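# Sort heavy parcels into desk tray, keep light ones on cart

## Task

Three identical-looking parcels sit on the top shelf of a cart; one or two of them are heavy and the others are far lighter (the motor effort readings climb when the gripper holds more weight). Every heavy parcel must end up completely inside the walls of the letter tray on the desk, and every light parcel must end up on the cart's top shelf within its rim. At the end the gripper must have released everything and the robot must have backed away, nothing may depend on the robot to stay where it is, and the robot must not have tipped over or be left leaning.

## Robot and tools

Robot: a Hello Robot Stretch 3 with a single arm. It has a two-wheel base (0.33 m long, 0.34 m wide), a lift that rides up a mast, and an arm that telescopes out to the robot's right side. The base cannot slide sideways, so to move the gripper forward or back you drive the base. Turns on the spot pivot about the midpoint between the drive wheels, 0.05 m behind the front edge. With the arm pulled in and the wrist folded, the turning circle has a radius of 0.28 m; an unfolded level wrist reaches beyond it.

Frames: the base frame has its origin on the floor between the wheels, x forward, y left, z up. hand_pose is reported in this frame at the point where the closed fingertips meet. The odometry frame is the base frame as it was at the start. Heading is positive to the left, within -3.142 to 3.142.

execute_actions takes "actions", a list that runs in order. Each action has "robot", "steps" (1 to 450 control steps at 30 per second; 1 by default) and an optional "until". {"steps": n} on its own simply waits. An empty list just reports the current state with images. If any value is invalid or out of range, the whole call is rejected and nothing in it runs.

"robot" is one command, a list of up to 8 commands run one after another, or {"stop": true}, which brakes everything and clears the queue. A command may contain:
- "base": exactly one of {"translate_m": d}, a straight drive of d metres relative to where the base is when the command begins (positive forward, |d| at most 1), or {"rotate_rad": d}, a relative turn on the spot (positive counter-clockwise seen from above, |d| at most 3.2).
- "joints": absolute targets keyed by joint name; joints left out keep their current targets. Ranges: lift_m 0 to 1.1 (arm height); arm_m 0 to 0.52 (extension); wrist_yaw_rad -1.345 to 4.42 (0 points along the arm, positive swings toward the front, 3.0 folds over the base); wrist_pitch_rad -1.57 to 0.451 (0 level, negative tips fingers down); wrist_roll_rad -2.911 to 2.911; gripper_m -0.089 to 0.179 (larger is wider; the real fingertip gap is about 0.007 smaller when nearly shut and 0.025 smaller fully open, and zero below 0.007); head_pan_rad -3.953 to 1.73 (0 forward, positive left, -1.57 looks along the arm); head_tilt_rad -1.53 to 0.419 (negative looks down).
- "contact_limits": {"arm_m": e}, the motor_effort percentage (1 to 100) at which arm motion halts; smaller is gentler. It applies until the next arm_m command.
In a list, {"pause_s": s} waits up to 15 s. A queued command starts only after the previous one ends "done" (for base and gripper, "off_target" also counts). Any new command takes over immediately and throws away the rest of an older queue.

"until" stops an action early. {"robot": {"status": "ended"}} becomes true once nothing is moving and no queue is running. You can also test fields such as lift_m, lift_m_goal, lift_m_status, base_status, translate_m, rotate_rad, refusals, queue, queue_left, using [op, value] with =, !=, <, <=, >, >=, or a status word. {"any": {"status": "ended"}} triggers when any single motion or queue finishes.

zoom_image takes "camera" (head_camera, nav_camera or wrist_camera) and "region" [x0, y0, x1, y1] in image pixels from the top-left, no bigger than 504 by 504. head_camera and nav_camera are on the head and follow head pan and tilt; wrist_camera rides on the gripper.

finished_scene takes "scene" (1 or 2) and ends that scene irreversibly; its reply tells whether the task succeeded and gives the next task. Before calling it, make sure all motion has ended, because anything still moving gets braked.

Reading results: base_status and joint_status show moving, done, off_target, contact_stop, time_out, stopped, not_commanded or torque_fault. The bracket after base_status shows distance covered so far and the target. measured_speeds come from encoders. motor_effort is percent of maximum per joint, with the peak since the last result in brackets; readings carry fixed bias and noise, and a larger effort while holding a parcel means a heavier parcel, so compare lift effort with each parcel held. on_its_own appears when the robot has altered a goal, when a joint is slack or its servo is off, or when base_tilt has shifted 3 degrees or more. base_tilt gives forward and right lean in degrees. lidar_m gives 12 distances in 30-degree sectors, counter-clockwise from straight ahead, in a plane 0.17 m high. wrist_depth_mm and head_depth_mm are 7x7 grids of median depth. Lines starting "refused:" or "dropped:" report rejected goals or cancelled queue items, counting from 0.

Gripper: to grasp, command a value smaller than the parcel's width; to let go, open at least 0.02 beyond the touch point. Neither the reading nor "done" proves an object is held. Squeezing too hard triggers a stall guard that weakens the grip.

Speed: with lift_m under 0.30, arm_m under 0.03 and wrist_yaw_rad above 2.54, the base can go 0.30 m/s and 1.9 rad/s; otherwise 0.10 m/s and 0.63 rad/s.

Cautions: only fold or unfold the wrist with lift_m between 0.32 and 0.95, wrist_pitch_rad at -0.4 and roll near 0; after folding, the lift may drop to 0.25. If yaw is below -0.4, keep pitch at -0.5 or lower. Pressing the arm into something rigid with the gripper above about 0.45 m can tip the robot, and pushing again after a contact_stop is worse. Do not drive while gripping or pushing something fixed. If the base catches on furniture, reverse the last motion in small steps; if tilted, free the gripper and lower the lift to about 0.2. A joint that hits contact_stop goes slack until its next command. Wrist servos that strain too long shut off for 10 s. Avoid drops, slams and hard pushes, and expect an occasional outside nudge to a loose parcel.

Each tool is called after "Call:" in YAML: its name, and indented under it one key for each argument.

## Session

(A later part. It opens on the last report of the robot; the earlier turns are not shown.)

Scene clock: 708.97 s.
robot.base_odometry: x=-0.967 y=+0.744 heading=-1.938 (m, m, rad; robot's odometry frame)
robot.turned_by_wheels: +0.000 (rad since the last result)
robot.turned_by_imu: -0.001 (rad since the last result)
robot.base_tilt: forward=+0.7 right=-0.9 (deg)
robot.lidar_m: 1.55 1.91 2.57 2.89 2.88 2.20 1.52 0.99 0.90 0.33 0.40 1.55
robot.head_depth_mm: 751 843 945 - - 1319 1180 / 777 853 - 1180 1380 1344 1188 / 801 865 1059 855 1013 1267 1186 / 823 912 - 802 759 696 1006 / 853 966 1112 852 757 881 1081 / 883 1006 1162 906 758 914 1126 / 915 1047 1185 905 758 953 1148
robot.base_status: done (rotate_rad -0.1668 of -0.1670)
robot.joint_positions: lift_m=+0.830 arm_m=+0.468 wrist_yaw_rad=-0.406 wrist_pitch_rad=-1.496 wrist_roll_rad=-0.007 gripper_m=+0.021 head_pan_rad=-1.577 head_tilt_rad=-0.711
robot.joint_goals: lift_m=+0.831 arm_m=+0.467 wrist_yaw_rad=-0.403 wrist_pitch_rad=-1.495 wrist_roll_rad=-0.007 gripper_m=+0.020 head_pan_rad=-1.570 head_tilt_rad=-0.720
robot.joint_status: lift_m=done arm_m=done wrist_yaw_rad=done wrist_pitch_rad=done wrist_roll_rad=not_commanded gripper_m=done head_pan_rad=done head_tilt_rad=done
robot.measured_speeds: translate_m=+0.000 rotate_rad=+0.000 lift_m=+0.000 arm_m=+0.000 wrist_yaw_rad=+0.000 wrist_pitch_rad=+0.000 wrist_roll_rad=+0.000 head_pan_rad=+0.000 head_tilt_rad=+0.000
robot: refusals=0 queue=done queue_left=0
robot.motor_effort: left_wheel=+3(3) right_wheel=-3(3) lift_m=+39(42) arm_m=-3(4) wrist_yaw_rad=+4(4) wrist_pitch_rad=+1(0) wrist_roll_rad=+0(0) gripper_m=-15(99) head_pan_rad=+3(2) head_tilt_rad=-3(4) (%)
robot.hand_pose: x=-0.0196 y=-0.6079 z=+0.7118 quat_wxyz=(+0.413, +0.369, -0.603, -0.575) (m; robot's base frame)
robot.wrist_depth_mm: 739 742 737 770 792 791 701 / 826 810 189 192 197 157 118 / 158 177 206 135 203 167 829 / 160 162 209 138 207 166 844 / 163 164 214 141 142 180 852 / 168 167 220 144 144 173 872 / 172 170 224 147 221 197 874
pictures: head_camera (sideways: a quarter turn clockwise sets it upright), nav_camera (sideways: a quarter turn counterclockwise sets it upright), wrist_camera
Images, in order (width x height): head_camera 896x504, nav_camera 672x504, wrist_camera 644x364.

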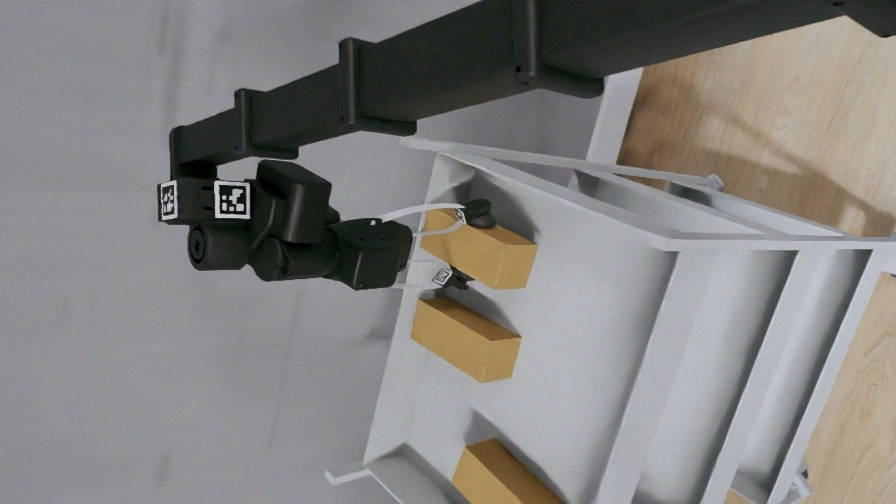

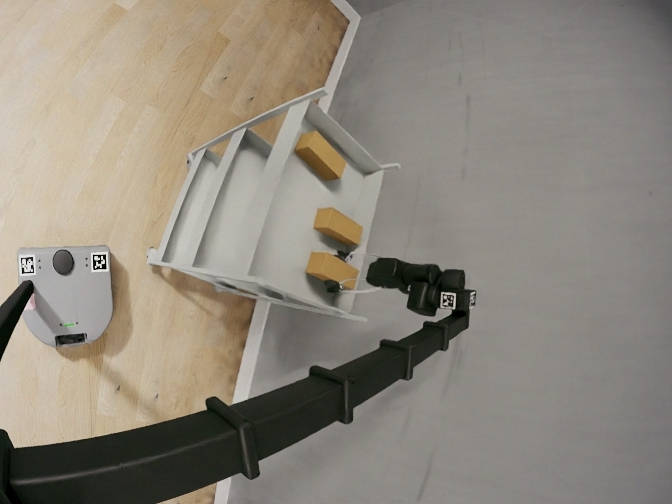

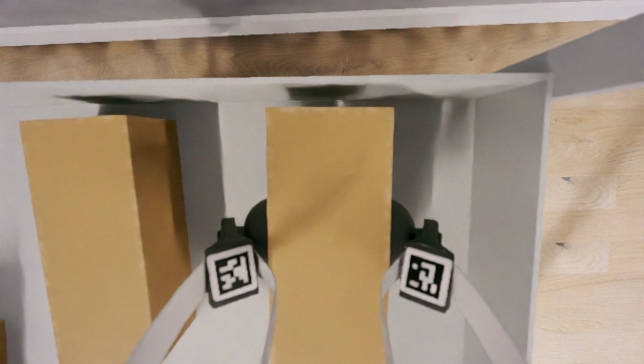

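Call:
execute_actions:
  actions: []

Scene clock: 711.37 s.
robot.base_odometry: x=-0.967 y=+0.744 heading=-1.938 (m, m, rad; robot's odometry frame)
robot.turned_by_wheels: +0.000 (rad since the last result)
robot.turned_by_imu: +0.000 (rad since the last result)
robot.base_tilt: forward=+0.7 right=-0.9 (deg)
robot.lidar_m: 1.56 1.90 2.57 2.90 2.87 2.20 1.51 0.99 0.91 0.33 0.40 1.55
robot.head_depth_mm: 755 843 939 - - 1309 1180 / 778 854 - 1176 1389 1340 1192 / 801 864 1060 857 1018 1277 1180 / 828 910 - 799 761 696 1002 / 853 969 1117 855 759 879 1079 / 882 1006 1159 905 760 912 1120 / 916 1043 1185 904 761 949 1151
robot.base_status: done (rotate_rad -0.1668 of -0.1670)
robot.joint_positions: lift_m=+0.830 arm_m=+0.468 wrist_yaw_rad=-0.406 wrist_pitch_rad=-1.496 wrist_roll_rad=-0.007 gripper_m=+0.021 head_pan_rad=-1.577 head_tilt_rad=-0.711
robot.joint_goals: lift_m=+0.831 arm_m=+0.467 wrist_yaw_rad=-0.403 wrist_pitch_rad=-1.495 wrist_roll_rad=-0.007 gripper_m=+0.020 head_pan_rad=-1.570 head_tilt_rad=-0.720
robot.joint_status: lift_m=done arm_m=done wrist_yaw_rad=done wrist_pitch_rad=done wrist_roll_rad=not_commanded gripper_m=done head_pan_rad=done head_tilt_rad=done
robot.measured_speeds: translate_m=+0.000 rotate_rad=+0.000 lift_m=+0.000 arm_m=+0.000 wrist_yaw_rad=+0.000 wrist_pitch_rad=+0.000 wrist_roll_rad=+0.000 head_pan_rad=+0.000 head_tilt_rad=+0.000
robot: refusals=0 queue=done queue_left=0
robot.motor_effort: left_wheel=+3(3) right_wheel=-3(4) lift_m=+38(39) arm_m=-3(3) wrist_yaw_rad=+4(3) wrist_pitch_rad=+0(0) wrist_roll_rad=+0(1) gripper_m=-15(16) head_pan_rad=+2(3) head_tilt_rad=-3(3) (%)
robot.hand_pose: x=-0.0196 y=-0.6079 z=+0.7118 quat_wxyz=(+0.413, +0.369, -0.603, -0.575) (m; robot's base frame)
robot.wrist_depth_mm: 741 735 743 775 782 785 714 / 836 839 188 191 198 157 117 / 158 176 206 135 203 166 821 / 160 162 210 138 207 167 845 / 164 164 213 141 142 181 849 / 167 167 220 144 144 174 869 / 172 170 224 147 220 197 892
pictures: head_camera (sideways: a quarter turn clockwise sets it upright), nav_camera (sideways: a quarter turn counterclockwise sets it upright), wrist_camera
Images, in order (width x height): head_camera 896x504, nav_camera 672x504, wrist_camera 644x364.

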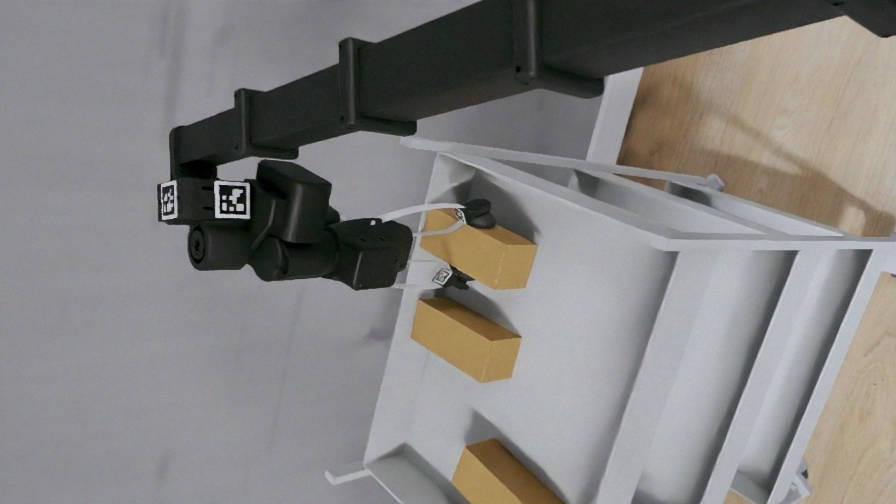

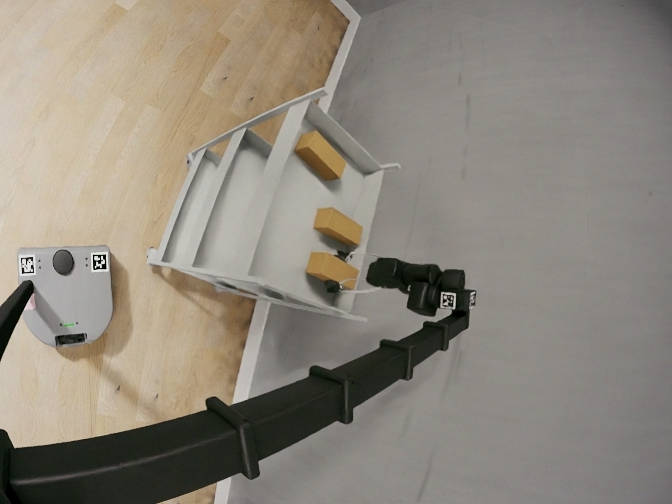

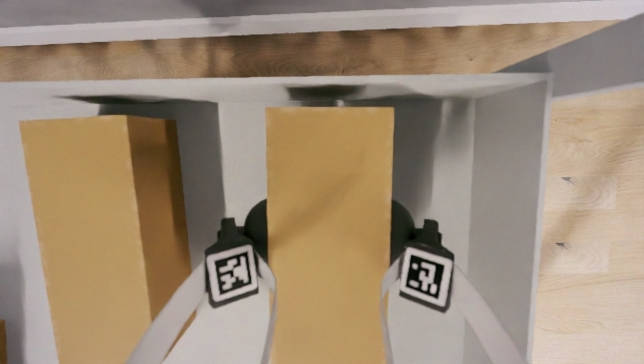

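Call:
execute_actions:
  actions: []

Scene clock: 717.00 s.
robot.base_odometry: x=-0.967 y=+0.744 heading=-1.938 (m, m, rad; robot's odometry frame)
robot.turned_by_wheels: +0.000 (rad since the last result)
robot.turned_by_imu: +0.000 (rad since the last result)
robot.base_tilt: forward=+0.8 right=-0.8 (deg)
robot.lidar_m: 1.56 1.90 2.56 2.90 2.88 2.20 1.51 0.99 0.91 0.33 0.40 1.55
robot.head_depth_mm: 757 840 942 - - 1319 1186 / 772 857 - 1178 1380 1342 1189 / 801 864 1066 855 1016 1271 1185 / 828 911 - 801 758 693 1003 / 850 964 1126 854 758 878 1084 / 881 1004 1170 905 761 918 1127 / 917 1048 1188 905 759 954 1150
robot.base_status: done (rotate_rad -0.1668 of -0.1670)
robot.joint_positions: lift_m=+0.830 arm_m=+0.468 wrist_yaw_rad=-0.406 wrist_pitch_rad=-1.496 wrist_roll_rad=-0.007 gripper_m=+0.021 head_pan_rad=-1.577 head_tilt_rad=-0.711
robot.joint_goals: lift_m=+0.831 arm_m=+0.467 wrist_yaw_rad=-0.403 wrist_pitch_rad=-1.495 wrist_roll_rad=-0.007 gripper_m=+0.020 head_pan_rad=-1.570 head_tilt_rad=-0.720
robot.joint_status: lift_m=done arm_m=done wrist_yaw_rad=done wrist_pitch_rad=done wrist_roll_rad=not_commanded gripper_m=done head_pan_rad=done head_tilt_rad=done
robot.measured_speeds: translate_m=+0.000 rotate_rad=+0.000 lift_m=+0.000 arm_m=+0.000 wrist_yaw_rad=+0.000 wrist_pitch_rad=+0.000 wrist_roll_rad=+0.000 head_pan_rad=+0.000 head_tilt_rad=+0.000
robot: refusals=0 queue=done queue_left=0
robot.motor_effort: left_wheel=+4(3) right_wheel=-3(4) lift_m=+39(38) arm_m=-3(3) wrist_yaw_rad=+4(4) wrist_pitch_rad=+0(0) wrist_roll_rad=+0(0) gripper_m=-15(16) head_pan_rad=+2(2) head_tilt_rad=-3(5) (%)
robot.hand_pose: x=-0.0196 y=-0.6079 z=+0.7118 quat_wxyz=(+0.413, +0.369, -0.603, -0.575) (m; robot's base frame)
robot.wrist_depth_mm: 739 734 742 767 790 787 711 / 826 819 188 192 197 158 118 / 157 176 205 136 203 166 836 / 160 163 210 138 206 167 836 / 163 164 214 142 142 181 859 / 167 167 220 144 145 174 866 / 172 170 224 147 219 197 883
pictures: head_camera (sideways: a quarter turn clockwise sets it upright), nav_camera (sideways: a quarter turn counterclockwise sets it upright), wrist_camera
Images, in order (width x height): head_camera 896x504, nav_camera 672x504, wrist_camera 644x364.

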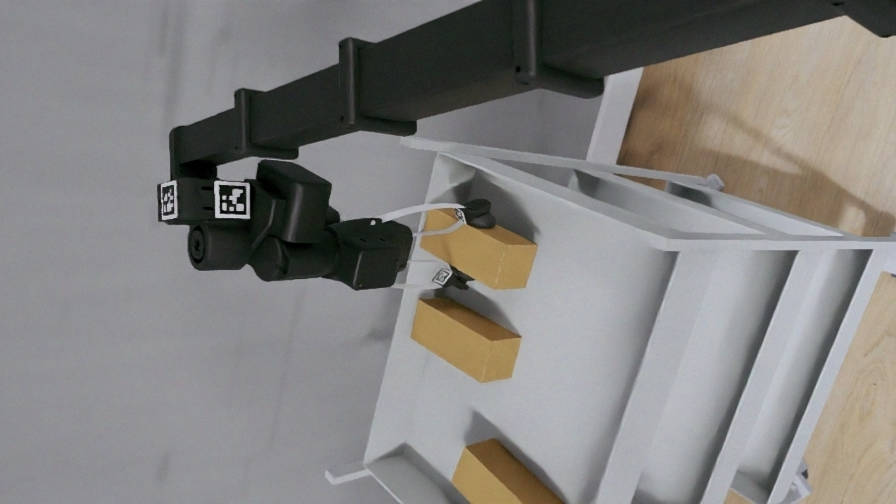

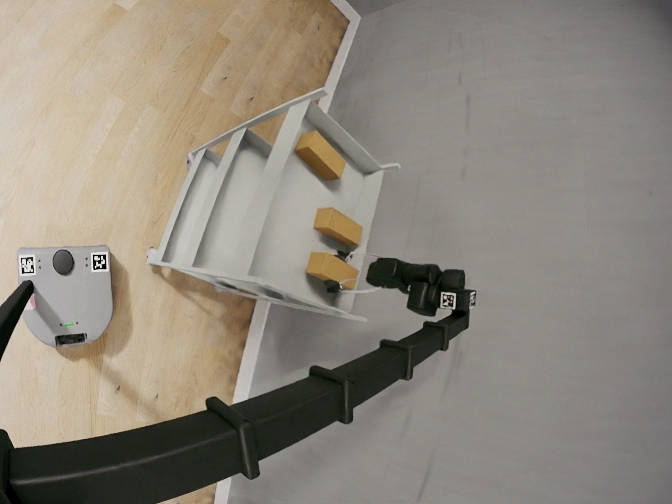

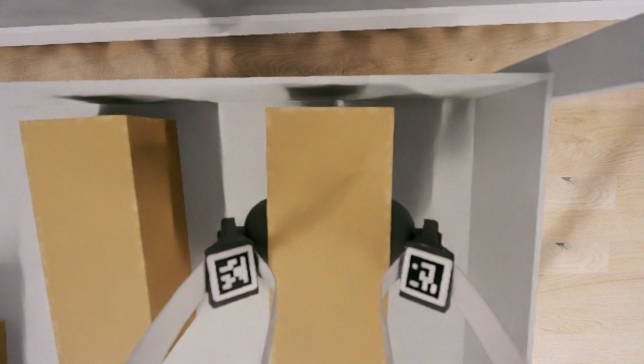

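Call:
execute_actions:
  actions:
    - {"robot":{"joints":{"lift_m":0.813}},"steps":90,"until":{"robot":{"status":"ended"}}}
    - {"robot":{"joints":{"gripper_m":0.09}},"steps":90,"until":{"robot":{"gripper_m":[">=",0.078]}}}
    - {"robot":{"joints":{"lift_m":0.87}},"steps":90,"until":{"robot":{"lift_m":[">=",0.861]}}}
    - {"robot":{"base":{"rotate_rad":0.167},"joints":{"arm_m":0.5167,"wrist_yaw_rad":-0.52}},"steps":150,"until":{"robot":{"status":"ended"}}}

Scene clock: 756.47 s.
robot.base_odometry: x=-0.967 y=+0.744 heading=-1.771 (m, m, rad; robot's odometry frame)
robot.turned_by_wheels: +0.167 (rad since the last result)
robot.turned_by_imu: +0.167 (rad since the last result)
robot.base_tilt: forward=+0.8 right=-0.9 (deg)
robot.lidar_m: 1.61 2.21 2.57 3.00 2.71 2.20 1.27 0.94 0.42 0.33 0.47 1.55
robot.head_depth_mm: 772 859 937 - - 1317 1184 / 813 865 1068 840 812 1265 1182 / 842 - 1083 863 757 693 1099 / 888 - 1220 852 759 876 1062 / 945 1073 1209 905 761 933 1128 / 996 1144 1309 840 777 987 1180 / 1053 1222 1453 860 876 1276 1192
robot.base_status: done (rotate_rad +0.1668 of +0.1670)
robot.joint_positions: lift_m=+0.869 arm_m=+0.516 wrist_yaw_rad=-0.517 wrist_pitch_rad=-1.496 wrist_roll_rad=-0.007 gripper_m=+0.090 head_pan_rad=-1.577 head_tilt_rad=-0.711
robot.joint_goals: lift_m=+0.870 arm_m=+0.517 wrist_yaw_rad=-0.520 wrist_pitch_rad=-1.495 wrist_roll_rad=-0.007 gripper_m=+0.090 head_pan_rad=-1.570 head_tilt_rad=-0.720
robot.joint_status: lift_m=done arm_m=done wrist_yaw_rad=done wrist_pitch_rad=done wrist_roll_rad=not_commanded gripper_m=done head_pan_rad=done head_tilt_rad=done
robot.measured_speeds: translate_m=+0.000 rotate_rad=+0.000 lift_m=+0.000 arm_m=+0.000 wrist_yaw_rad=+0.000 wrist_pitch_rad=+0.000 wrist_roll_rad=+0.000 head_pan_rad=+0.000 head_tilt_rad=+0.000
robot: refusals=0 queue=done queue_left=0
robot.motor_effort: left_wheel=-3(4) right_wheel=+5(12) lift_m=+37(44) arm_m=+1(1) wrist_yaw_rad=-3(4) wrist_pitch_rad=+0(0) wrist_roll_rad=+1(0) gripper_m=+0(97) head_pan_rad=+2(3) head_tilt_rad=-3(3) (%)
robot.hand_pose: x=-0.0191 y=-0.6569 z=+0.7508 quat_wxyz=(+0.380, +0.335, -0.622, -0.597) (m; robot's base frame)
robot.wrist_depth_mm: 809 793 779 760 754 746 760 / 244 860 855 857 867 834 835 / 246 246 246 193 240 210 226 / 252 249 249 197 246 194 233 / 256 258 254 200 250 197 241 / 262 259 260 205 258 201 241 / 260 212 267 264 263 260 248
pictures: head_camera (sideways: a quarter turn clockwise sets it upright), nav_camera (sideways: a quarter turn counterclockwise sets it upright), wrist_camera
Images, in order (width x height): head_camera 896x504, nav_camera 672x504, wrist_camera 644x364.

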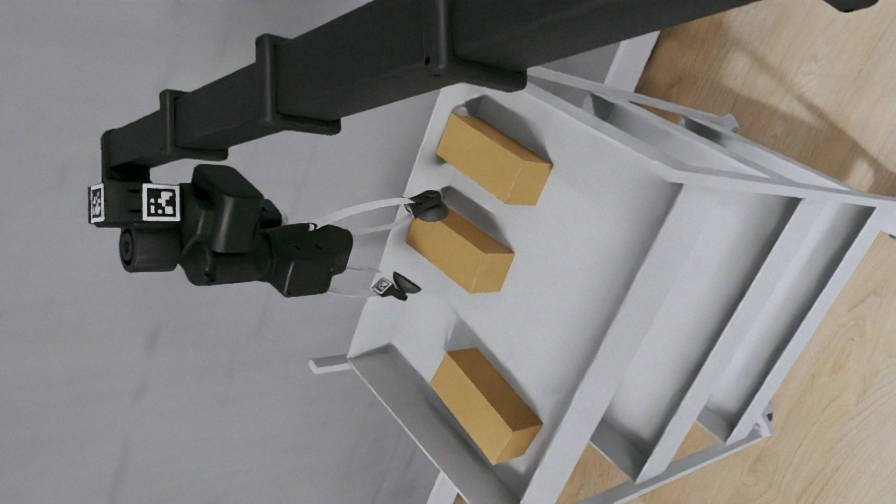

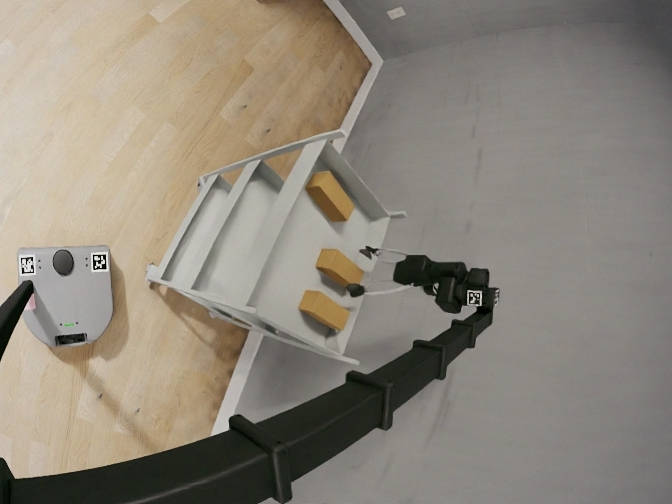

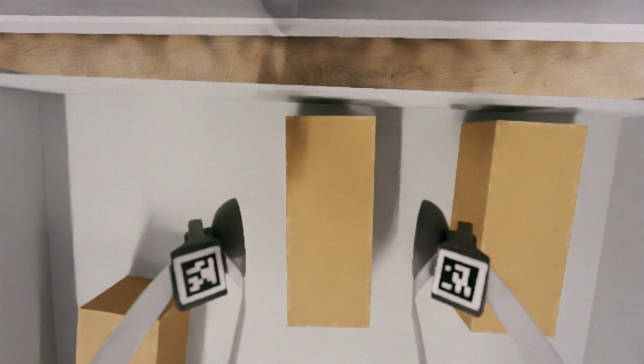

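Call:
execute_actions:
  actions:
    - {"robot":{"joints":{"lift_m":0.814,"head_pan_rad":1.73,"head_tilt_rad":-0.3}},"steps":90,"until":{"robot":{"lift_m_status":"done"}}}
    - {"robot":{"joints":{"gripper_m":0.02}},"steps":120,"until":{"robot":{"status":"ended"}}}

Scene clock: 878.87 s.
robot.base_odometry: x=-0.967 y=+0.744 heading=-1.771 (m, m, rad; robot's odometry frame)
robot.turned_by_wheels: +0.000 (rad since the last result)
robot.turned_by_imu: -0.001 (rad since the last result)
robot.base_tilt: forward=+0.7 right=-0.8 (deg)
robot.lidar_m: 1.61 2.20 2.57 2.99 2.71 2.20 1.27 0.94 0.42 0.33 0.47 1.55
robot.head_depth_mm: 2620 2745 2866 3098 2472 1875 1508 / 2765 2907 3098 3223 2492 1879 1513 / 2975 3095 3223 3411 2509 1868 1499 / 3133 3338 3509 3628 2472 1882 1517 / 3304 3499 3694 3721 2475 1872 1515 / 3017 3190 3265 3398 2480 1901 1514 / 2775 2870 2979 3051 2642 1963 -
robot.base_status: done (rotate_rad +0.1668 of +0.1670)
robot.joint_positions: lift_m=+0.814 arm_m=+0.516 wrist_yaw_rad=-0.517 wrist_pitch_rad=-1.496 wrist_roll_rad=-0.007 gripper_m=+0.021 head_pan_rad=+1.715 head_tilt_rad=-0.310
robot.joint_goals: lift_m=+0.814 arm_m=+0.517 wrist_yaw_rad=-0.520 wrist_pitch_rad=-1.495 wrist_roll_rad=-0.007 gripper_m=+0.020 head_pan_rad=+1.730 head_tilt_rad=-0.300
robot.joint_status: lift_m=done arm_m=done wrist_yaw_rad=done wrist_pitch_rad=done wrist_roll_rad=not_commanded gripper_m=done head_pan_rad=done head_tilt_rad=done
robot.measured_speeds: translate_m=+0.000 rotate_rad=+0.000 lift_m=+0.000 arm_m=+0.000 wrist_yaw_rad=+0.000 wrist_pitch_rad=+0.000 wrist_roll_rad=+0.000 head_pan_rad=+0.000 head_tilt_rad=+0.000
robot: refusals=0 queue=done queue_left=0
robot.motor_effort: left_wheel=-3(3) right_wheel=+5(5) lift_m=+16(39) arm_m=+0(0) wrist_yaw_rad=-4(3) wrist_pitch_rad=+0(0) wrist_roll_rad=+0(0) gripper_m=-16(99) head_pan_rad=+2(26) head_tilt_rad=+4(24) (%)
robot.hand_pose: x=-0.0191 y=-0.6570 z=+0.6958 quat_wxyz=(+0.380, +0.335, -0.622, -0.597) (m; robot's base frame)
robot.wrist_depth_mm: 804 798 777 771 757 747 722 / 168 156 179 165 155 172 157 / 192 190 190 136 186 186 137 / 195 194 193 139 191 176 138 / 200 199 197 142 142 172 141 / 204 203 203 145 145 164 144 / 185 195 207 148 204 157 147
pictures: head_camera (sideways: a quarter turn clockwise sets it upright), nav_camera (sideways: a quarter turn counterclockwise sets it upright), wrist_camera
Images, in order (width x height): head_camera 896x504, nav_camera 672x504, wrist_camera 644x364.

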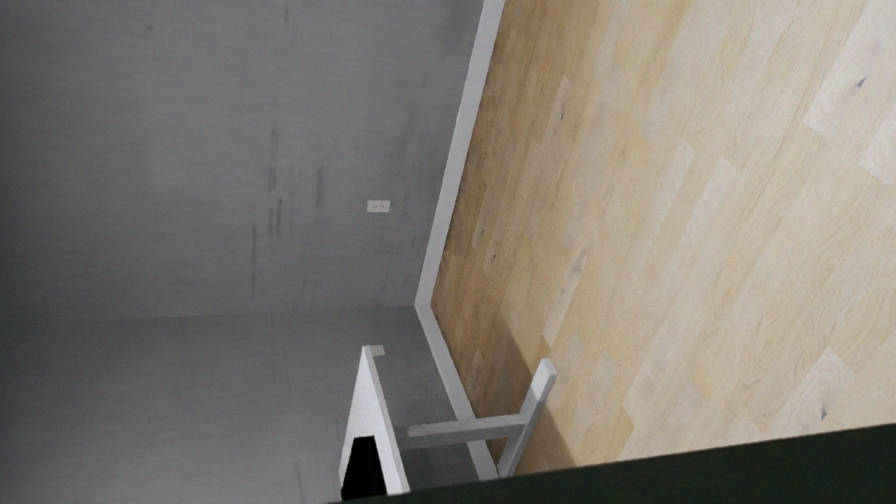

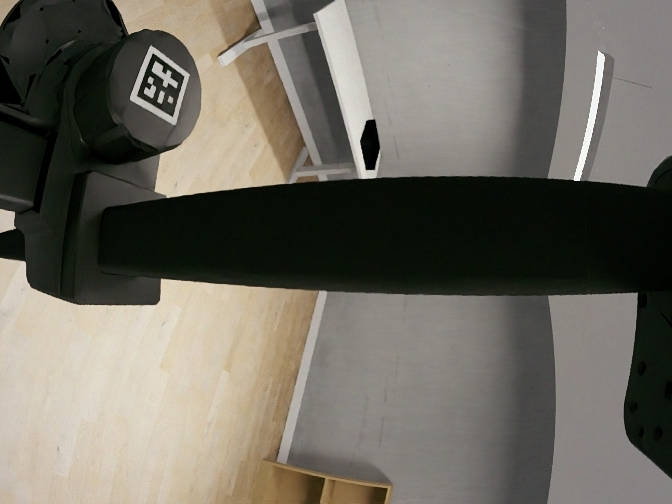

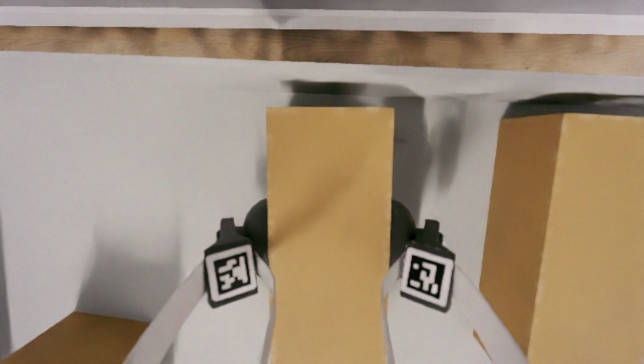

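Call:
zoom_image:
  camera: "head_camera"
  region: [320, 330, 580, 504]

Call:
zoom_image:
  camera: "nav_camera"
  region: [200, 0, 440, 190]

Region (320, 330, 580, 504) of head_camera's 896x504 image, scaled by 1.938, with more detail than that image has; it fills the top 337 rows of this view, and the rest is white.

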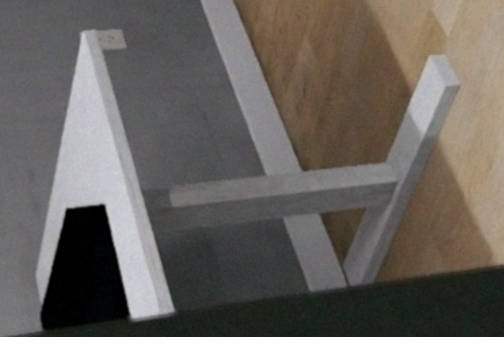

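Region (200, 0, 440, 190) of nav_camera's 672x504 image, scaled by 2.100, with more detail than that image has; it fills the top 399 rows of this view, and the rest is white.

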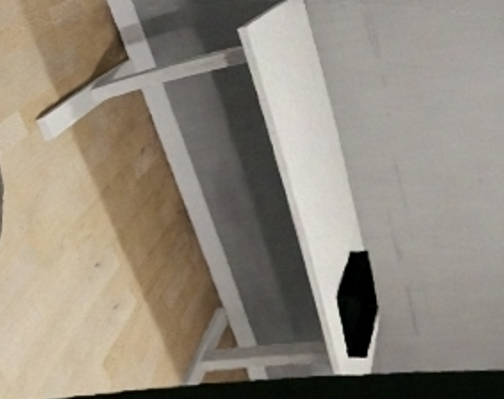

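Call:
execute_actions:
  actions:
    - {"robot":{"joints":{"lift_m":0.935,"head_pan_rad":-2.47,"head_tilt_rad":-0.66}},"steps":60,"until":{"robot":{"lift_m":[">=",0.872]}}}
    - {"robot":{"joints":{"arm_m":0.024}},"steps":30,"until":{"robot":{"lift_m":[">=",0.885]}}}
    - {"robot":{"base":{"rotate_rad":-1.2585}},"steps":60,"until":{"robot":{"rotate_rad":["<=",-0.36]}}}
    - {"robot":{"joints":{"lift_m":0.29}},"steps":60,"until":{"robot":{"rotate_rad":["<=",-0.55]}}}
    - {"robot":{"joints":{"wrist_yaw_rad":2.6}},"steps":90,"until":{"robot":{"rotate_rad":["<=",-1.247]}}}
    - {"robot":{"base":{"translate_m":-1.0}},"steps":170,"until":{"robot":{"lift_m":["<",0.298],"arm_m":["<",0.029],"wrist_yaw_rad":[">",2.55]}}}
    - {"robot":{"base":{"translate_m":-1.0}},"steps":200,"until":{"robot":{"x":[">=",-0.07]}}}
    - {"robot":{"base":{"translate_m":-0.985}},"steps":120,"until":{"robot":{"x":[">=",0.177]}}}
    - {"robot":{"joints":{"lift_m":0.955}},"steps":30,"until":{"robot":{"lift_m":[">=",0.305]}}}
    - {"robot":{"joints":{"arm_m":0.2,"wrist_yaw_rad":3.14}},"steps":220,"until":{"robot":{"lift_m":[">=",0.89]}}}
    - {"robot":{"joints":{"arm_m":0.27}},"steps":300,"until":{"robot":{"status":"ended"}}}

Scene clock: 1016.77 s.
robot.base_odometry: x=+0.909 y=+0.956 heading=-3.029 (m, m, rad; robot's odometry frame)
robot.turned_by_wheels: -1.258 (rad since the last result)
robot.turned_by_imu: -1.266 (rad since the last result)
robot.base_tilt: forward=+0.7 right=-0.9 (deg)
robot.lidar_m: 2.19 2.95 2.60 1.81 1.61 1.61 0.81 0.81 1.21 1.13 2.14 2.14
robot.head_depth_mm: 1065 1186 1123 877 740 - - / 1055 1179 1120 849 756 - - / 1048 1168 1123 873 - - - / 1037 1169 1122 903 - - 1200 / 1037 1152 1121 941 - - 1216 / 1028 1138 1131 939 - 1338 1207 / 1022 1135 1133 - - 1316 1211
robot.base_status: done (translate_m -0.9850 of -0.9850)
robot.joint_positions: lift_m=+0.954 arm_m=+0.270 wrist_yaw_rad=+3.137 wrist_pitch_rad=-1.496 wrist_roll_rad=-0.007 gripper_m=+0.021 head_pan_rad=-2.463 head_tilt_rad=-0.652
robot.joint_goals: lift_m=+0.955 arm_m=+0.270 wrist_yaw_rad=+3.140 wrist_pitch_rad=-1.495 wrist_roll_rad=-0.007 gripper_m=+0.020 head_pan_rad=-2.470 head_tilt_rad=-0.660
robot.joint_status: lift_m=done arm_m=done wrist_yaw_rad=done wrist_pitch_rad=done wrist_roll_rad=not_commanded gripper_m=done head_pan_rad=done head_tilt_rad=done
robot.measured_speeds: translate_m=+0.000 rotate_rad=+0.000 lift_m=+0.000 arm_m=+0.000 wrist_yaw_rad=+0.000 wrist_pitch_rad=+0.000 wrist_roll_rad=+0.000 head_pan_rad=+0.000 head_tilt_rad=+0.000
robot: refusals=0 queue=done queue_left=0
robot.motor_effort: left_wheel=+3(7) right_wheel=-3(11) lift_m=+40(42) arm_m=+0(5) wrist_yaw_rad=+4(5) wrist_pitch_rad=+0(9) wrist_roll_rad=+0(0) gripper_m=-16(16) head_pan_rad=-2(24) head_tilt_rad=-3(20) (%)
robot.hand_pose: x=-0.0212 y=-0.4196 z=+0.8357 quat_wxyz=(+0.481, +0.517, +0.481, +0.519) (m; robot's base frame)
robot.wrist_depth_mm: 930 934 909 - 919 896 899 / 273 941 939 963 933 914 913 / 275 968 951 123 940 915 937 / 280 280 - 127 962 965 963 / 288 285 283 133 138 - - / 293 292 291 140 144 - - / 296 296 293 147 - - -
pictures: head_camera (sideways: a quarter turn clockwise sets it upright), nav_camera (sideways: a quarter turn counterclockwise sets it upright), wrist_camera
replaced: robot.lift_m: its motion had ended contact_stop
Images, in order (width x height): head_camera 896x504, nav_camera 672x504, wrist_camera 644x364.

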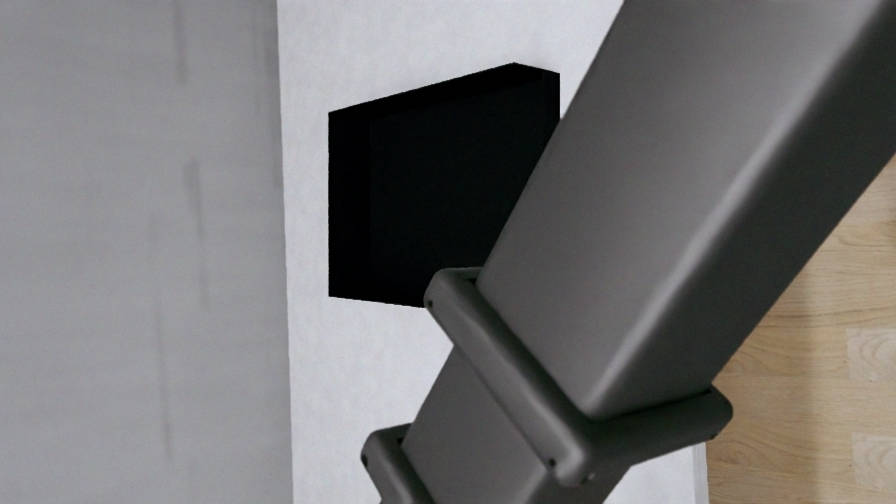

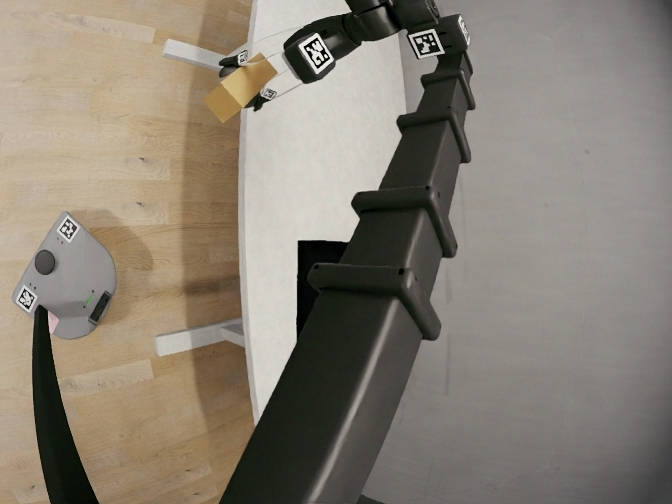

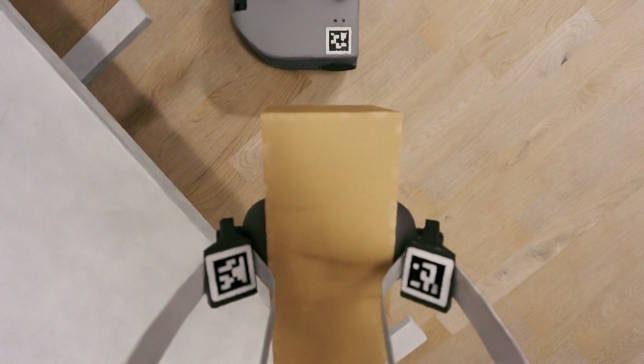

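Call:
zoom_image:
  camera: "head_camera"
  region: [260, 30, 600, 330]

Region (260, 30, 600, 330) of head_camera's 896x504 image, scaled by 1.482, with more detail than that image has; it fills the top 445 rows of this view, and the rest is white.

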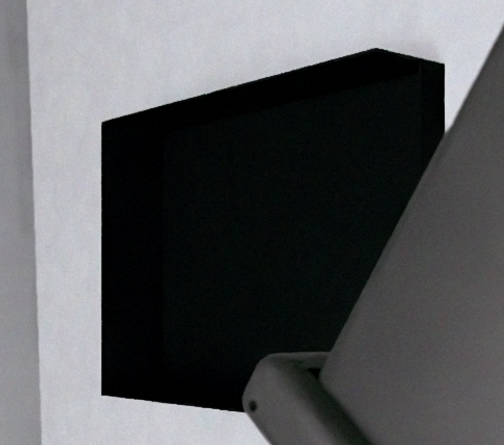

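Call:
execute_actions:
  actions:
    - {"robot":{"base":{"rotate_rad":-0.945},"joints":{"arm_m":0.49,"wrist_yaw_rad":3.165,"head_pan_rad":-1.6,"head_tilt_rad":-0.7}},"steps":200,"until":{"robot":{"status":"ended"}}}

Scene clock: 1132.83 s.
robot.base_odometry: x=+0.909 y=+0.956 heading=+2.309 (m, m, rad; robot's odometry frame)
robot.turned_by_wheels: -0.945 (rad since the last result)
robot.turned_by_imu: -0.948 (rad since the last result)
robot.base_tilt: forward=+0.7 right=-0.8 (deg)
robot.lidar_m: 2.15 2.20 2.19 2.95 2.48 1.73 1.61 1.64 0.81 1.21 1.22 1.13
robot.head_depth_mm: 1107 - - 816 700 1364 1174 / 1055 - 1047 814 698 1329 1190 / 1091 1210 987 833 697 1337 1181 / - 1178 959 781 700 1324 1195 / 1015 1172 989 837 701 1317 1186 / 1037 1154 1051 836 704 1308 1195 / 1014 1129 1055 841 699 1285 1195
robot.base_status: done (rotate_rad -0.9448 of -0.9450)
robot.joint_positions: lift_m=+0.954 arm_m=+0.490 wrist_yaw_rad=+3.162 wrist_pitch_rad=-1.496 wrist_roll_rad=-0.007 gripper_m=+0.021 head_pan_rad=-1.607 head_tilt_rad=-0.691
robot.joint_goals: lift_m=+0.955 arm_m=+0.490 wrist_yaw_rad=+3.165 wrist_pitch_rad=-1.495 wrist_roll_rad=-0.007 gripper_m=+0.020 head_pan_rad=-1.600 head_tilt_rad=-0.700
robot.joint_status: lift_m=done arm_m=done wrist_yaw_rad=done wrist_pitch_rad=done wrist_roll_rad=not_commanded gripper_m=done head_pan_rad=done head_tilt_rad=done
robot.measured_speeds: translate_m=+0.000 rotate_rad=+0.000 lift_m=+0.000 arm_m=+0.000 wrist_yaw_rad=+0.000 wrist_pitch_rad=+0.000 wrist_roll_rad=+0.000 head_pan_rad=+0.000 head_tilt_rad=+0.000
robot: refusals=0 queue=done queue_left=0
robot.motor_effort: left_wheel=+3(8) right_wheel=-3(8) lift_m=+40(40) arm_m=+0(0) wrist_yaw_rad=+4(3) wrist_pitch_rad=+0(0) wrist_roll_rad=+0(1) gripper_m=-16(16) head_pan_rad=+3(28) head_tilt_rad=-4(7) (%)
robot.hand_pose: x=-0.0210 y=-0.6396 z=+0.8357 quat_wxyz=(+0.474, +0.511, +0.488, +0.525) (m; robot's base frame)
robot.wrist_depth_mm: 263 263 260 259 257 257 255 / 269 243 264 262 259 258 260 / 275 246 268 123 263 262 263 / 279 247 273 128 270 259 270 / 284 267 276 134 139 273 274 / 291 267 286 140 144 280 279 / 297 250 290 147 285 285 286
pictures: head_camera (sideways: a quarter turn clockwise sets it upright), nav_camera (sideways: a quarter turn counterclockwise sets it upright), wrist_camera
Images, in order (width x height): head_camera 896x504, nav_camera 672x504, wrist_camera 644x364.

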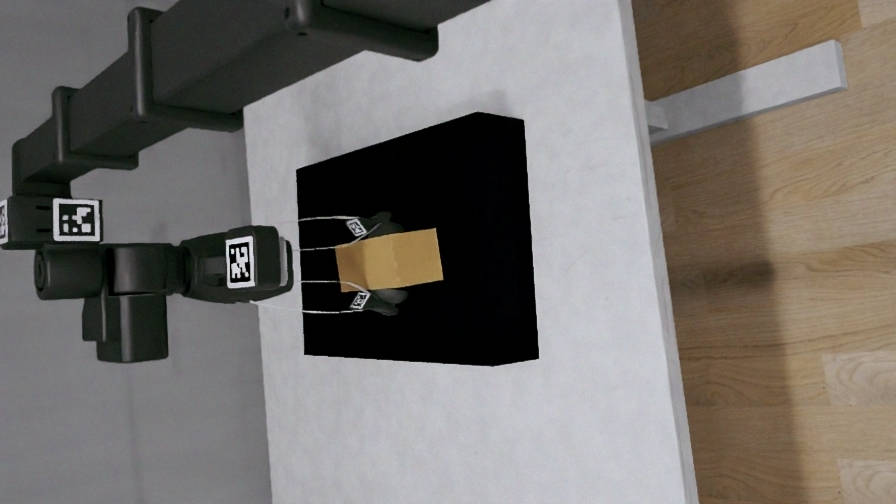

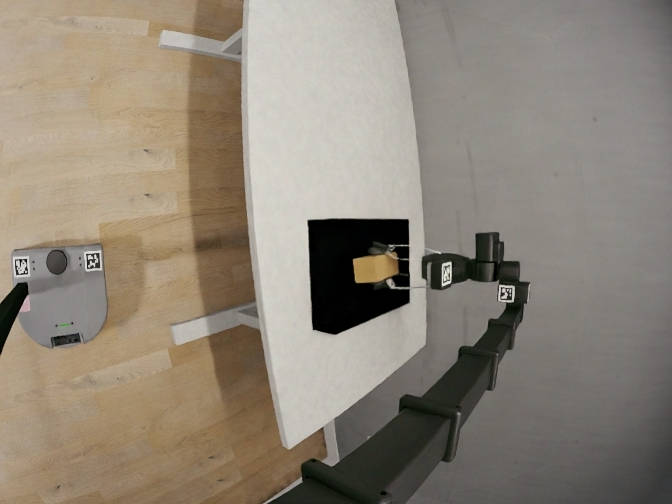

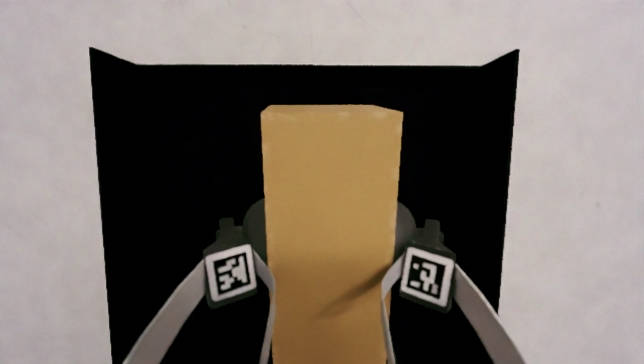

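Call:
execute_actions:
  actions:
    - {"robot":{"joints":{"lift_m":0.874}},"steps":90,"until":{"robot":{"lift_m_status":["!=","moving"]}}}
    - {"robot":{"joints":{"gripper_m":0.088}},"steps":90,"until":{"robot":{"gripper_m":[">=",0.076]}}}
    - {"robot":{"joints":{"lift_m":0.95,"arm_m":0.27}},"steps":150,"until":{"robot":{"status":"ended"}}}

Scene clock: 1179.27 s.
robot.base_odometry: x=+0.909 y=+0.956 heading=+2.309 (m, m, rad; robot's odometry frame)
robot.turned_by_wheels: +0.000 (rad since the last result)
robot.turned_by_imu: -0.001 (rad since the last result)
robot.base_tilt: forward=+0.7 right=-0.9 (deg)
robot.lidar_m: 2.14 2.20 2.19 2.95 2.47 1.73 1.61 1.63 0.81 1.20 1.22 1.13
robot.head_depth_mm: 1119 - - 813 699 1365 1173 / 1081 - 1053 813 700 1337 1184 / 1062 - 1005 838 690 1334 1194 / 1056 - - 769 700 1340 1193 / 1041 1141 973 838 684 1313 1186 / 1029 1145 1036 839 704 1314 1198 / 1017 1126 1055 845 701 1283 1190
robot.base_status: done (rotate_rad -0.9448 of -0.9450)
robot.joint_positions: lift_m=+0.949 arm_m=+0.270 wrist_yaw_rad=+3.162 wrist_pitch_rad=-1.496 wrist_roll_rad=-0.007 gripper_m=+0.088 head_pan_rad=-1.607 head_tilt_rad=-0.691
robot.joint_goals: lift_m=+0.950 arm_m=+0.270 wrist_yaw_rad=+3.165 wrist_pitch_rad=-1.495 wrist_roll_rad=-0.007 gripper_m=+0.088 head_pan_rad=-1.600 head_tilt_rad=-0.700
robot.joint_status: lift_m=done arm_m=done wrist_yaw_rad=done wrist_pitch_rad=done wrist_roll_rad=not_commanded gripper_m=done head_pan_rad=done head_tilt_rad=done
robot.measured_speeds: translate_m=+0.000 rotate_rad=+0.000 lift_m=+0.000 arm_m=+0.000 wrist_yaw_rad=+0.000 wrist_pitch_rad=+0.000 wrist_roll_rad=+0.000 head_pan_rad=+0.000 head_tilt_rad=+0.000
robot: refusals=0 queue=done queue_left=0
robot.motor_effort: left_wheel=+3(3) right_wheel=-4(4) lift_m=+38(39) arm_m=-3(3) wrist_yaw_rad=+4(4) wrist_pitch_rad=+0(0) wrist_roll_rad=+0(0) gripper_m=+0(94) head_pan_rad=+2(3) head_tilt_rad=-3(4) (%)
robot.hand_pose: x=-0.0210 y=-0.4200 z=+0.8308 quat_wxyz=(+0.474, +0.511, +0.488, +0.525) (m; robot's base frame)
robot.wrist_depth_mm: 937 922 907 - 923 907 891 / 958 946 936 958 932 923 898 / 967 942 965 941 922 948 931 / - 276 275 272 269 267 264 / 280 281 276 275 275 273 271 / 290 284 285 281 281 279 275 / 294 291 287 285 285 285 281
pictures: head_camera (sideways: a quarter turn clockwise sets it upright), nav_camera (sideways: a quarter turn counterclockwise sets it upright), wrist_camera
Images, in order (width x height): head_camera 896x504, nav_camera 672x504, wrist_camera 644x364.

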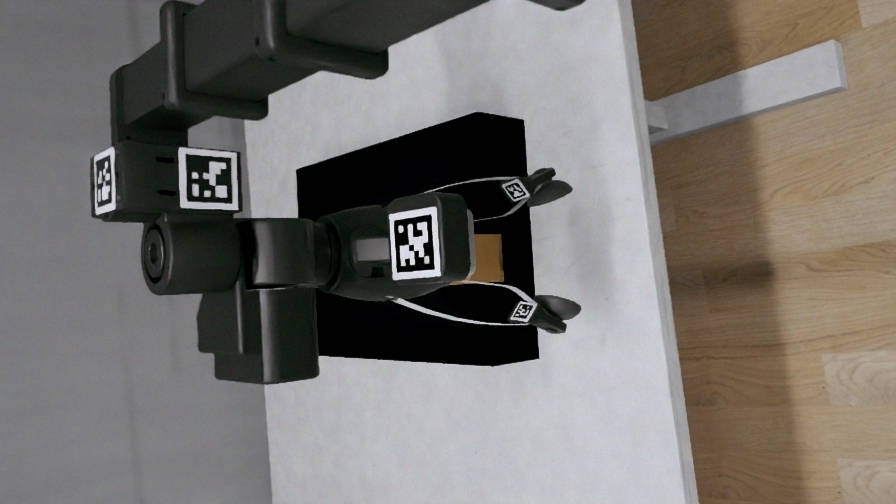

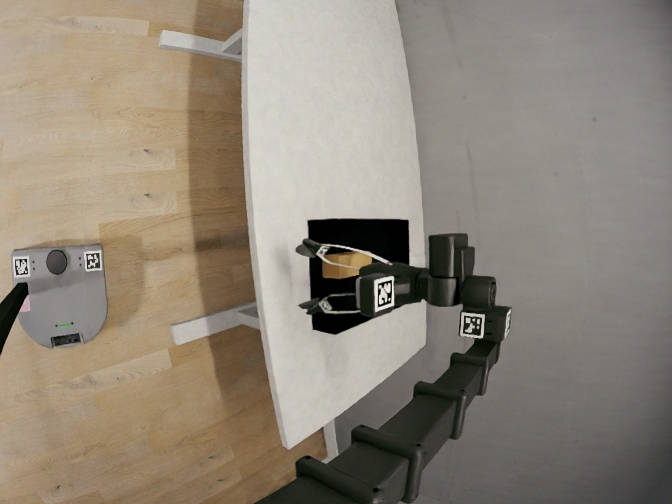

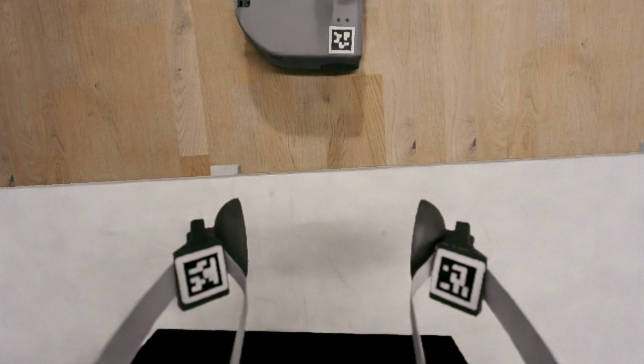

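Call:
zoom_image:
  camera: "nav_camera"
  region: [280, 200, 440, 350]

Region (280, 200, 440, 350) of nav_camera's 672x504 image, scaled by 3.150, with more detail than that image has; it fills the top 472 rows of this view, and the rest is white.

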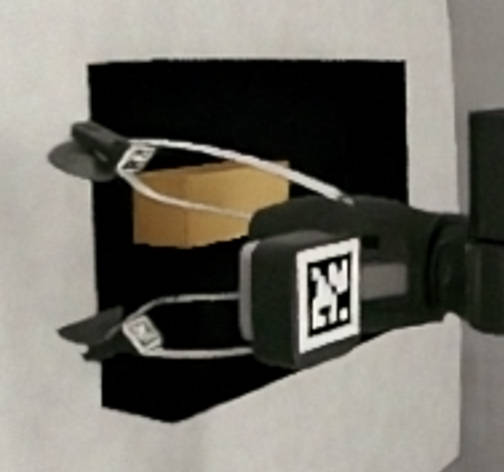

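The heavy parcel is lying flat inside the tray, and the gripper is released and clear of it.

Call:
finished_scene:
  scene: 2

The scene is finished: the task was done.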